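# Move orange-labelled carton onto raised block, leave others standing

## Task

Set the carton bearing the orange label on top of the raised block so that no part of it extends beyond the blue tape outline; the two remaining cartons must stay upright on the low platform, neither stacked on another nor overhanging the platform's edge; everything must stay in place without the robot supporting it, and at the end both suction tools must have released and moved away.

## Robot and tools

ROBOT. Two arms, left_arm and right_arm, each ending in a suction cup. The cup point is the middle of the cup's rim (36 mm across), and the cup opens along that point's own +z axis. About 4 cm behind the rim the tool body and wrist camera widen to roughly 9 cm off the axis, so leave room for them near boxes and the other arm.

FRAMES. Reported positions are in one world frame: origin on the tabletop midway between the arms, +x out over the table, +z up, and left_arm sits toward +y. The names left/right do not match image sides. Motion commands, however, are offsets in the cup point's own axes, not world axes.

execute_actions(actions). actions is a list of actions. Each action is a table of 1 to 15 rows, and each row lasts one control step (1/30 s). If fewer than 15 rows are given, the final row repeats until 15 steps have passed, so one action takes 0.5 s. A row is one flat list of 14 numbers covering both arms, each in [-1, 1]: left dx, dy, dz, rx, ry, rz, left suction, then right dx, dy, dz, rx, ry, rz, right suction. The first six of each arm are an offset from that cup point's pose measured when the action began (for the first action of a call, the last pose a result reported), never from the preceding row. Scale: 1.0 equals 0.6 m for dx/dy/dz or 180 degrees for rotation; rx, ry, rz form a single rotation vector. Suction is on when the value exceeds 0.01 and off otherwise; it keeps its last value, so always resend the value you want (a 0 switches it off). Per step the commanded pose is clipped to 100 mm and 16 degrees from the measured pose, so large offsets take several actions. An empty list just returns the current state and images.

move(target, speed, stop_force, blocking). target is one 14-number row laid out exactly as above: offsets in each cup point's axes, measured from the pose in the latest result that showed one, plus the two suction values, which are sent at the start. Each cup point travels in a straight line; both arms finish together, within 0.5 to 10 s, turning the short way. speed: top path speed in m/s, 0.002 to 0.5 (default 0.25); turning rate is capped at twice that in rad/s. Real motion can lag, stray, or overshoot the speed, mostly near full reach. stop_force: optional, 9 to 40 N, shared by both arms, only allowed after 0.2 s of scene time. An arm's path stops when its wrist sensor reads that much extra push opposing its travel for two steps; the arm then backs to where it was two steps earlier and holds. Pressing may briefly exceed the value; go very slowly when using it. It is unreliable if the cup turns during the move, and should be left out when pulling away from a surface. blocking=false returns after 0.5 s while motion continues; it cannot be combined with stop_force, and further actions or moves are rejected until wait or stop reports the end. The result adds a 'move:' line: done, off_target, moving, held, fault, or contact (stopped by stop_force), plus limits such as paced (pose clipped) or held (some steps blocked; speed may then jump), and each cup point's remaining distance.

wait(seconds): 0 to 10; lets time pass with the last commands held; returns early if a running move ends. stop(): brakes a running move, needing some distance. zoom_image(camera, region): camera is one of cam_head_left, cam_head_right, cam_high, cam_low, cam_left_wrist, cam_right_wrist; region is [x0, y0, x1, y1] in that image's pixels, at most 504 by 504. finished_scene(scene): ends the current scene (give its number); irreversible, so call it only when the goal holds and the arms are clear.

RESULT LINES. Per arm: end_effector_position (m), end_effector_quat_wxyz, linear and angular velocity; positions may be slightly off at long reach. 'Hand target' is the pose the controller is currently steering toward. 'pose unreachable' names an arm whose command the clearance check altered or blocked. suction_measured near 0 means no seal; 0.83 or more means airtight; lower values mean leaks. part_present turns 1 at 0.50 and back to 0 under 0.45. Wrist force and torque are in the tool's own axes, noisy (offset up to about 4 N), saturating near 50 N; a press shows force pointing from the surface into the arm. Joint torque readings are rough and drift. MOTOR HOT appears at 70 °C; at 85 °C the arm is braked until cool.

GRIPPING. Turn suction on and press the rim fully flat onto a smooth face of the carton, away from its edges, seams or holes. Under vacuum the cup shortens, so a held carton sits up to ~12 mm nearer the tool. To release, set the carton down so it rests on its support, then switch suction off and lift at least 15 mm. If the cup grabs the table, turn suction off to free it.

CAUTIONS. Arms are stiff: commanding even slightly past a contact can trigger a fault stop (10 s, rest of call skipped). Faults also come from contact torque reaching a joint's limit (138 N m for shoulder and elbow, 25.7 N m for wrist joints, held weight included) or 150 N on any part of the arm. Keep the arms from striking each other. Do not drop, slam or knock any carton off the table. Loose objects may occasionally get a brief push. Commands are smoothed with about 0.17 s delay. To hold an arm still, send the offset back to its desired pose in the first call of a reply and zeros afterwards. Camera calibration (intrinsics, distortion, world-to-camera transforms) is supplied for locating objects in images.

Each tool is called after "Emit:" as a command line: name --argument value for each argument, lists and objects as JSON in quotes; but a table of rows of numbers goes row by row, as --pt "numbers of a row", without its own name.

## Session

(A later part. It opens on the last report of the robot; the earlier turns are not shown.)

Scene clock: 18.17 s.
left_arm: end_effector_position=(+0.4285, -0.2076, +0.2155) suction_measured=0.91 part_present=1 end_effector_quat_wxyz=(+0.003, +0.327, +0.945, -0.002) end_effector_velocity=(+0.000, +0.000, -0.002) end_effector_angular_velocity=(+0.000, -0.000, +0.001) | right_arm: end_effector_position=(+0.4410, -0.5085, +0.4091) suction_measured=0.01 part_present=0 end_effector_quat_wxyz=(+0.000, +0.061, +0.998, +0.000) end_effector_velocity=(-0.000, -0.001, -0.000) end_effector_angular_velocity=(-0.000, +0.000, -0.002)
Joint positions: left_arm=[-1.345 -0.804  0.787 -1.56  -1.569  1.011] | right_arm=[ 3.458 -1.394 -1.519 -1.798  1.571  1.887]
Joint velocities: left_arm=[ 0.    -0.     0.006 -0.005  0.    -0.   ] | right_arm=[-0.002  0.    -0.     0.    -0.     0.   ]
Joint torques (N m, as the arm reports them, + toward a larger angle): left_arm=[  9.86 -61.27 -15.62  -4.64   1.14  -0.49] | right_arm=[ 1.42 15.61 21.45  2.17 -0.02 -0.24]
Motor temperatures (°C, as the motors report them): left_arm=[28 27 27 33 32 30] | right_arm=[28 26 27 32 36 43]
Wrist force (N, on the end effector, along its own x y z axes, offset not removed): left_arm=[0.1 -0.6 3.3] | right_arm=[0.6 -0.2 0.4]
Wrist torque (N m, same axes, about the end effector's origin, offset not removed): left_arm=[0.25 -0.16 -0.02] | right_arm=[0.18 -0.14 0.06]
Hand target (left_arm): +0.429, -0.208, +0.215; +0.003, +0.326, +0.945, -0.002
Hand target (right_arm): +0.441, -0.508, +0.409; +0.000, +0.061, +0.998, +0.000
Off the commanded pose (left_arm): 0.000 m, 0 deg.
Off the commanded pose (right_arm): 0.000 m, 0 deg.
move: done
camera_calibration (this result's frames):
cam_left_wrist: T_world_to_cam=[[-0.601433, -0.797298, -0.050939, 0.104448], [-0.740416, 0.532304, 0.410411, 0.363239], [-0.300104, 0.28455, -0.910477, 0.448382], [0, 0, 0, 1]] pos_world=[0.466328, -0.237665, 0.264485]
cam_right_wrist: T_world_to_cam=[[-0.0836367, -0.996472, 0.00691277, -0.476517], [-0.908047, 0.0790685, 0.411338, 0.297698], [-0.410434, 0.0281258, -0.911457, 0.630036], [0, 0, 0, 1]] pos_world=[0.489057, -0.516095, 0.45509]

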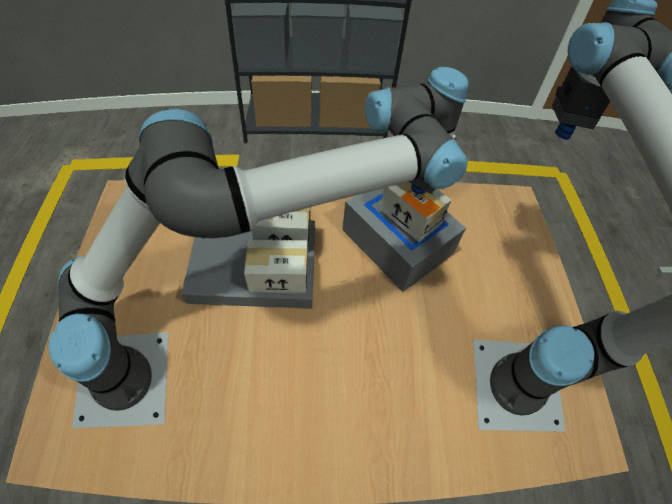

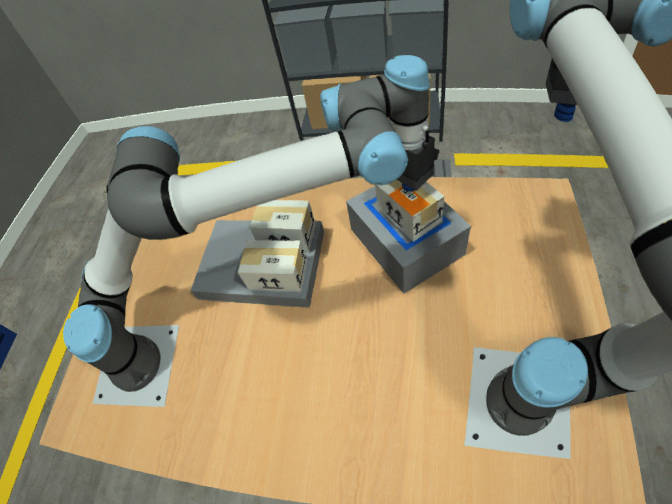

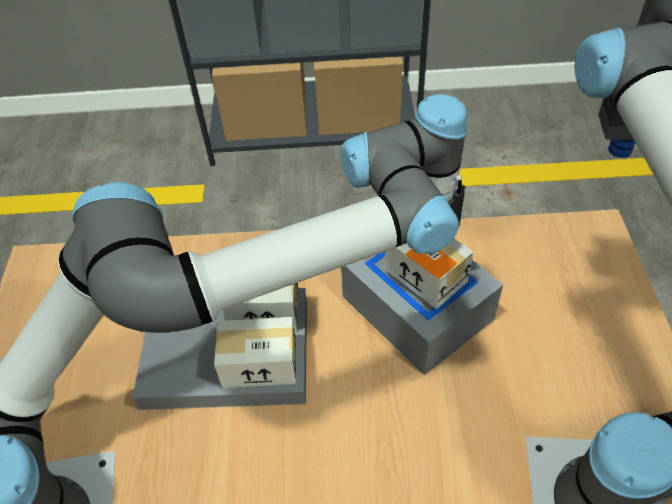

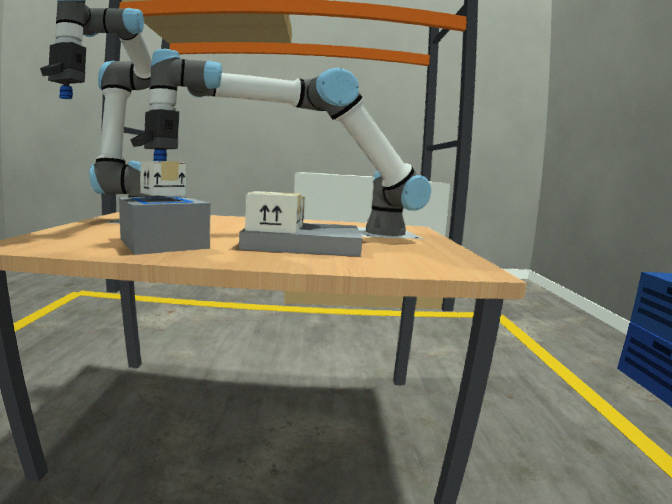

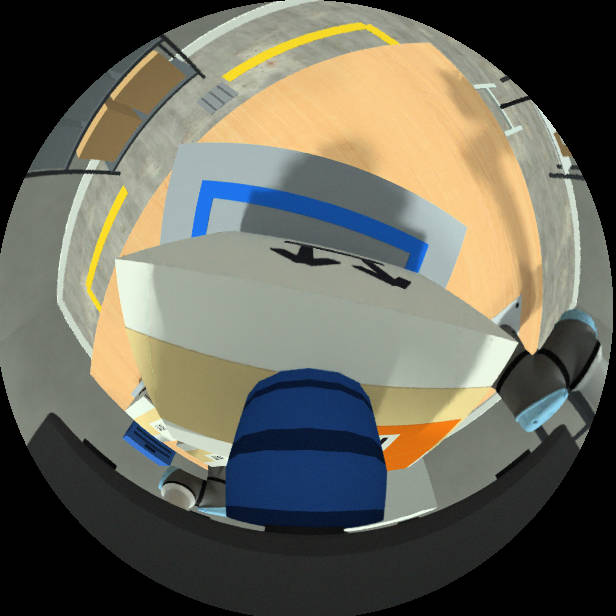

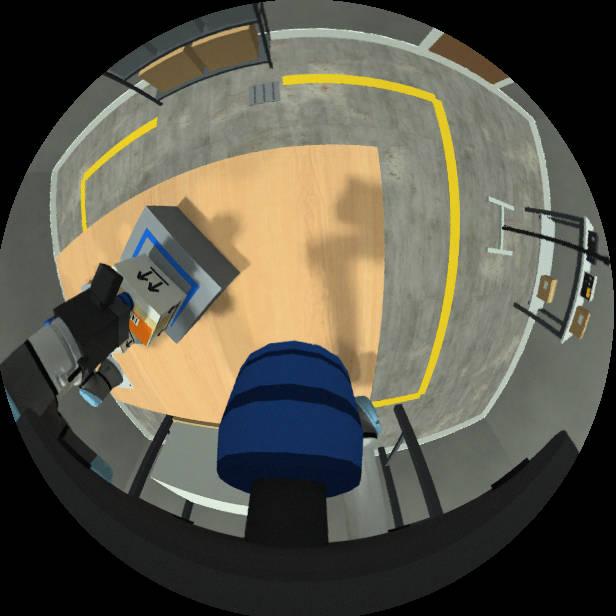

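Again slightly toward tool -x, then drop.

Emit:
move --target '[-0.015,0,0.008,0,0,0,1,0,0,0,0,0,0,0]' --speed 0.03

Emit:
move --target '[0,0.3,-0.25,0,0,0,0,0,0,0,0,0,0,0]'

Scene clock: 19.00 s.
left_arm: end_effector_position=(+0.4355, -0.2130, +0.2108) suction_measured=0.91 part_present=1 end_effector_quat_wxyz=(+0.003, +0.327, +0.945, -0.002) end_effector_velocity=(+0.002, -0.001, -0.002) end_effector_angular_velocity=(+0.002, +0.001, +0.001) | right_arm: end_effector_position=(+0.4410, -0.5085, +0.4091) suction_measured=0.01 part_present=0 end_effector_quat_wxyz=(+0.000, +0.061, +0.998, +0.000) end_effector_velocity=(-0.000, -0.000, -0.000) end_effector_angular_velocity=(+0.000, +0.000, +0.000)
Joint positions: left_arm=[-1.339 -0.777  0.75  -1.551 -1.569  1.017] | right_arm=[ 3.458 -1.394 -1.519 -1.798  1.571  1.887]
Joint velocities: left_arm=[ 0.002  0.007 -0.008  0.003 -0.     0.001] | right_arm=[-0.     0.001 -0.001  0.     0.    -0.001]
Joint torques (N m, as the arm reports them, + toward a larger angle): left_arm=[ 13.6  -48.25 -31.91  -0.81  -1.75   2.29] | right_arm=[ 1.04 15.69 21.45  2.2  -0.02 -0.12]
Motor temperatures (°C, as the motors report them): left_arm=[28 27 27 33 32 30] | right_arm=[28 26 27 32 36 43]
Wrist force (N, on the end effector, along its own x y z axes, offset not removed): left_arm=[-0.7 1.2 3.9] | right_arm=[0.6 -0.7 -0.1]
Wrist torque (N m, same axes, about the end effector's origin, offset not removed): left_arm=[0.41 -0.08 0.05] | right_arm=[-0.06 -0.19 0.02]
Hand target (left_arm): +0.436, -0.213, +0.211; +0.003, +0.327, +0.945, -0.002
Hand target (right_arm): +0.441, -0.508, +0.409; +0.000, +0.061, +0.998, +0.000
Off the commanded pose (left_arm): 0.000 m, 0 deg.
Off the commanded pose (right_arm): 0.000 m, 0 deg.
move: done
camera_calibration (this result's frames):
cam_left_wrist: T_world_to_cam=[[-0.601424, -0.7973, -0.0510017, 0.104069], [-0.740467, 0.532306, 0.410316, 0.373255], [-0.299996, 0.284539, -0.910516, 0.447736], [0, 0, 0, 1]] pos_world=[0.473292, -0.24311, 0.259826]
cam_right_wrist: T_world_to_cam=[[-0.0836369, -0.996472, 0.00691292, -0.476517], [-0.908047, 0.0790687, 0.411338, 0.297698], [-0.410434, 0.0281258, -0.911457, 0.630036], [0, 0, 0, 1]] pos_world=[0.489057, -0.516095, 0.45509]

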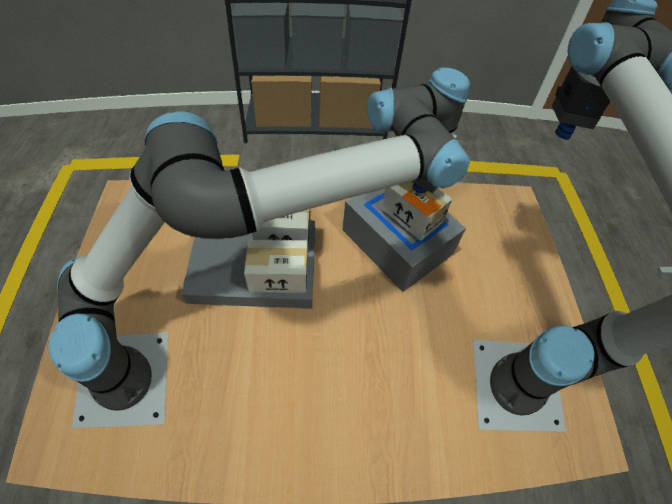

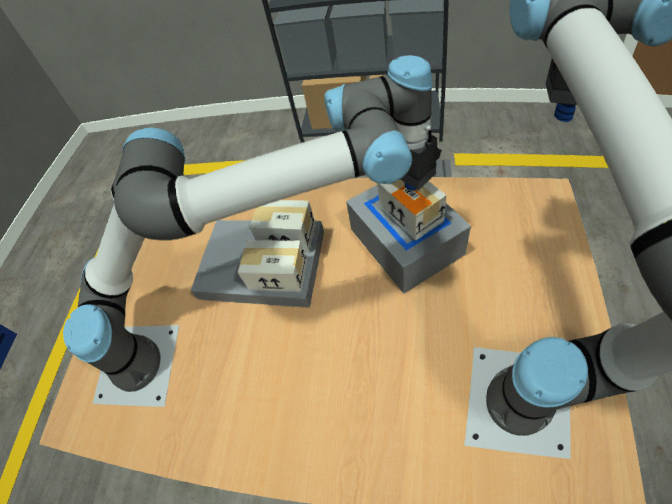

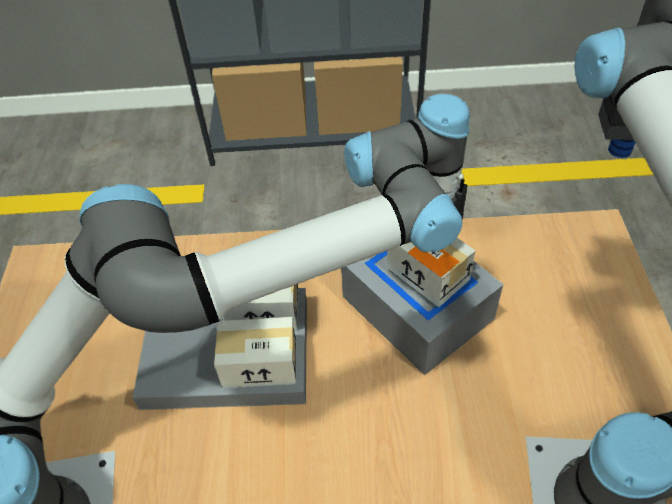

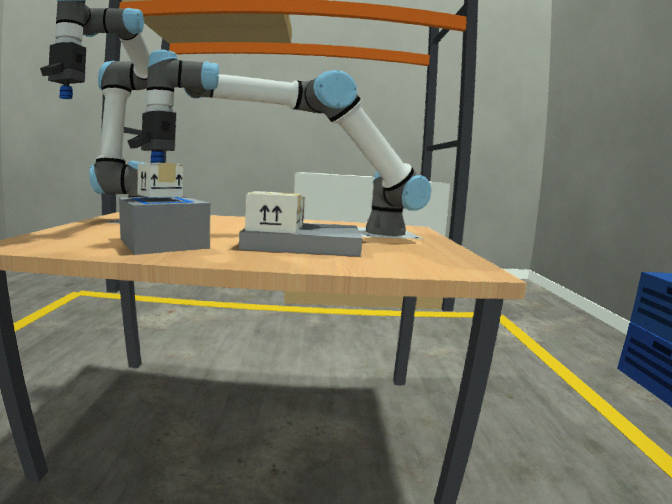

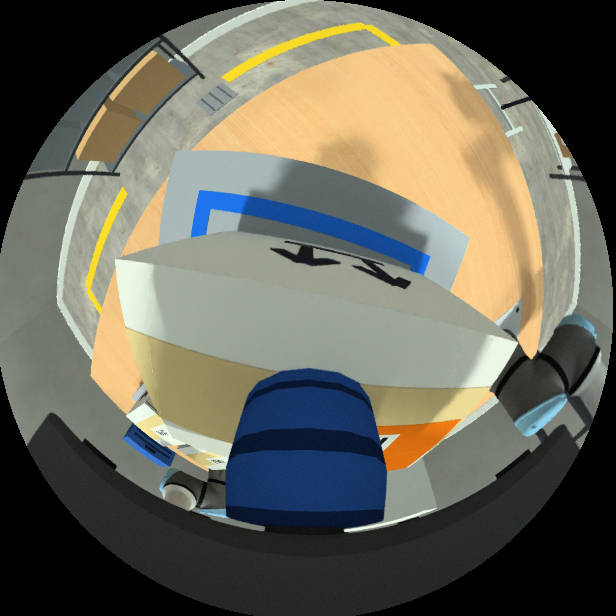

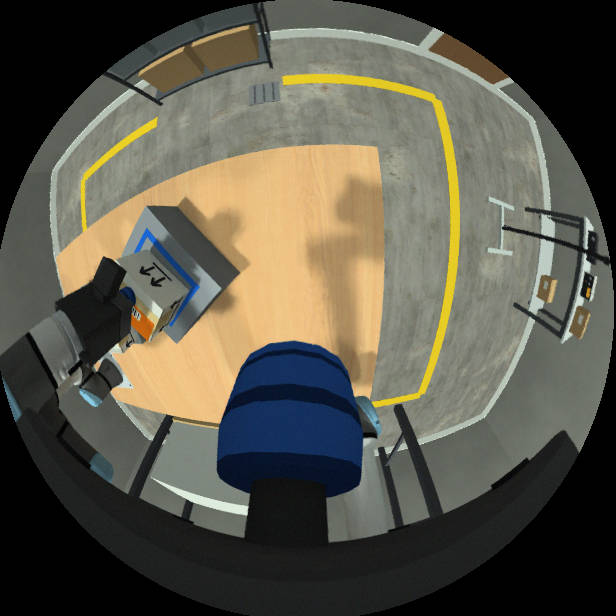

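Scene clock: 20.53 s.
left_arm: end_effector_position=(+0.5459, -0.0705, +0.3601) suction_measured=0.00 part_present=0 end_effector_quat_wxyz=(+0.003, +0.327, +0.945, -0.002) end_effector_velocity=(+0.002, +0.002, +0.002) end_effector_angular_velocity=(+0.002, +0.002, +0.001) | right_arm: end_effector_position=(+0.4410, -0.5085, +0.4091) suction_measured=0.01 part_present=0 end_effector_quat_wxyz=(+0.000, +0.061, +0.998, +0.000) end_effector_velocity=(+0.000, +0.000, +0.000) end_effector_angular_velocity=(+0.001, -0.001, -0.000)
Joint positions: left_arm=[-1.128 -0.867  0.52  -1.23  -1.57   1.227] | right_arm=[ 3.458 -1.394 -1.519 -1.798  1.571  1.887]
Joint velocities: left_arm=[ 0.004  0.006 -0.016  0.013 -0.     0.003] | right_arm=[-0.    -0.     0.001  0.     0.     0.   ]
Joint torques (N m, as the arm reports them, + toward a larger angle): left_arm=[ 11.74 -41.19 -27.09  -0.76  -1.82   2.01] | right_arm=[ 1.12 15.25 21.43  2.27  0.03 -0.09]
Motor temperatures (°C, as the motors report them): left_arm=[28 27 27 33 32 30] | right_arm=[28 26 27 32 36 43]
Wrist force (N, on the end effector, along its own x y z axes, offset not removed): left_arm=[-0.7 -0.3 0.2] | right_arm=[2.3 -0.1 -0.2]
Wrist torque (N m, same axes, about the end effector's origin, offset not removed): left_arm=[0.23 -0.01 0.06] | right_arm=[0.10 -0.45 0.05]
Hand target (left_arm): +0.546, -0.070, +0.360; +0.003, +0.327, +0.945, -0.002
Hand target (right_arm): +0.441, -0.508, +0.409; +0.000, +0.061, +0.998, +0.000
Off the commanded pose (left_arm): 0.000 m, 0 deg.
Off the commanded pose (right_arm): 0.000 m, 0 deg.
move: done
camera_calibration (this result's frames):
cam_left_wrist: T_world_to_cam=[[-0.601403, -0.797311, -0.0510894, 0.291734], [-0.740555, 0.532312, 0.410148, 0.318008], [-0.29982, 0.284499, -0.910587, 0.576215], [0, 0, 0, 1]] pos_world=[0.583713, -0.10061, 0.409168]
cam_right_wrist: T_world_to_cam=[[-0.0836366, -0.996472, 0.0069129, -0.476517], [-0.908047, 0.0790684, 0.411338, 0.297698], [-0.410434, 0.0281257, -0.911457, 0.630036], [0, 0, 0, 1]] pos_world=[0.489057, -0.516095, 0.45509]

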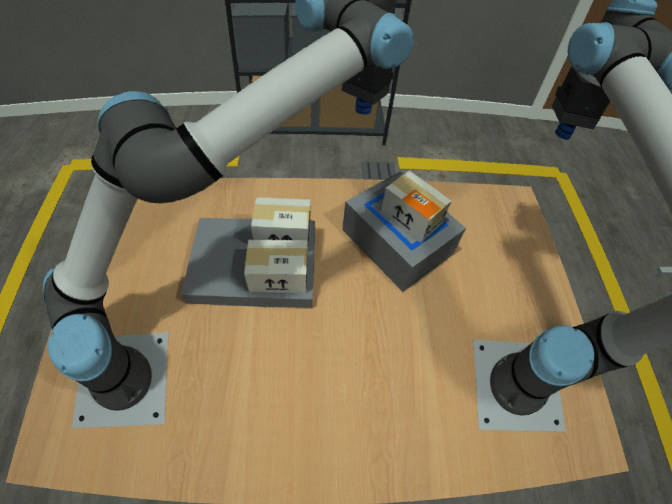

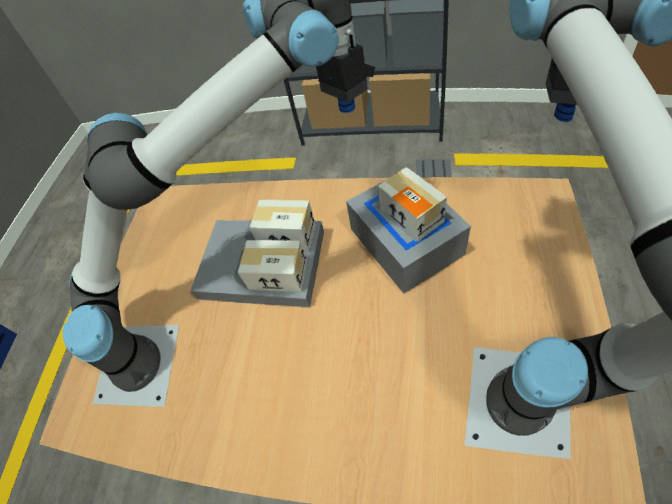

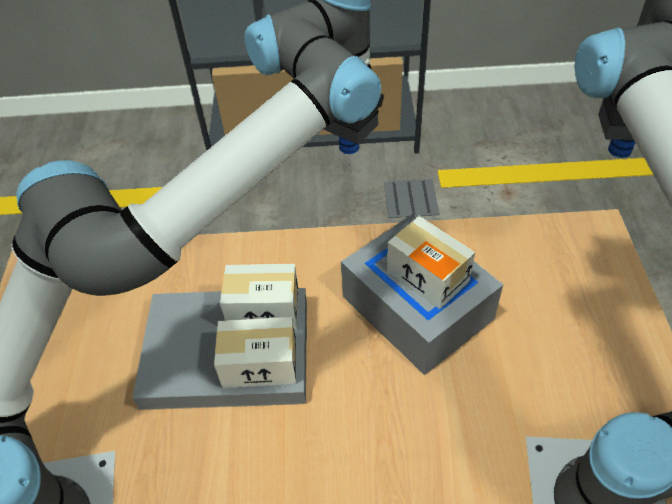

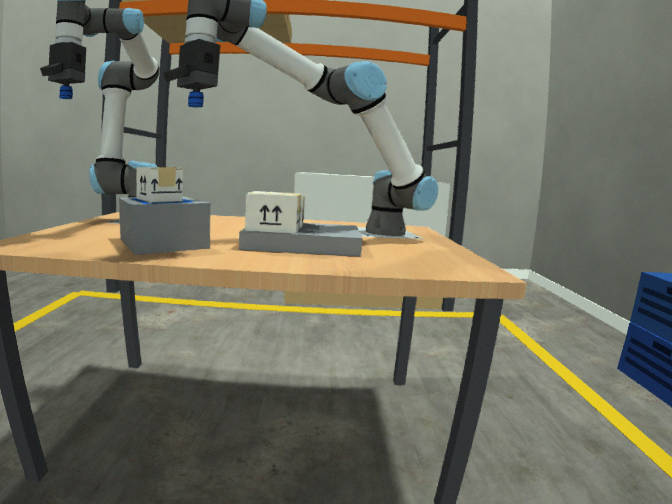

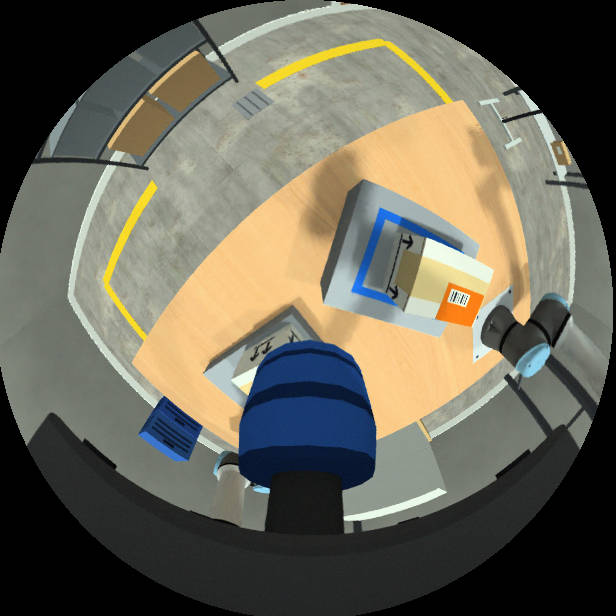

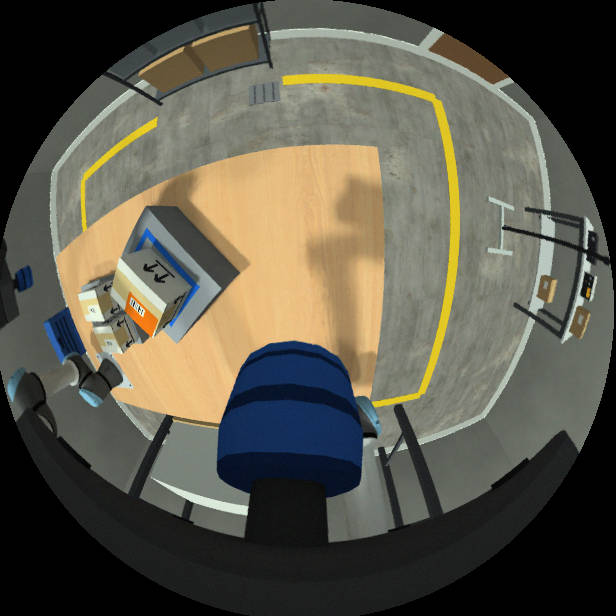

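Emit:
finished_scene --scene 2

The scene is finished: the task was done.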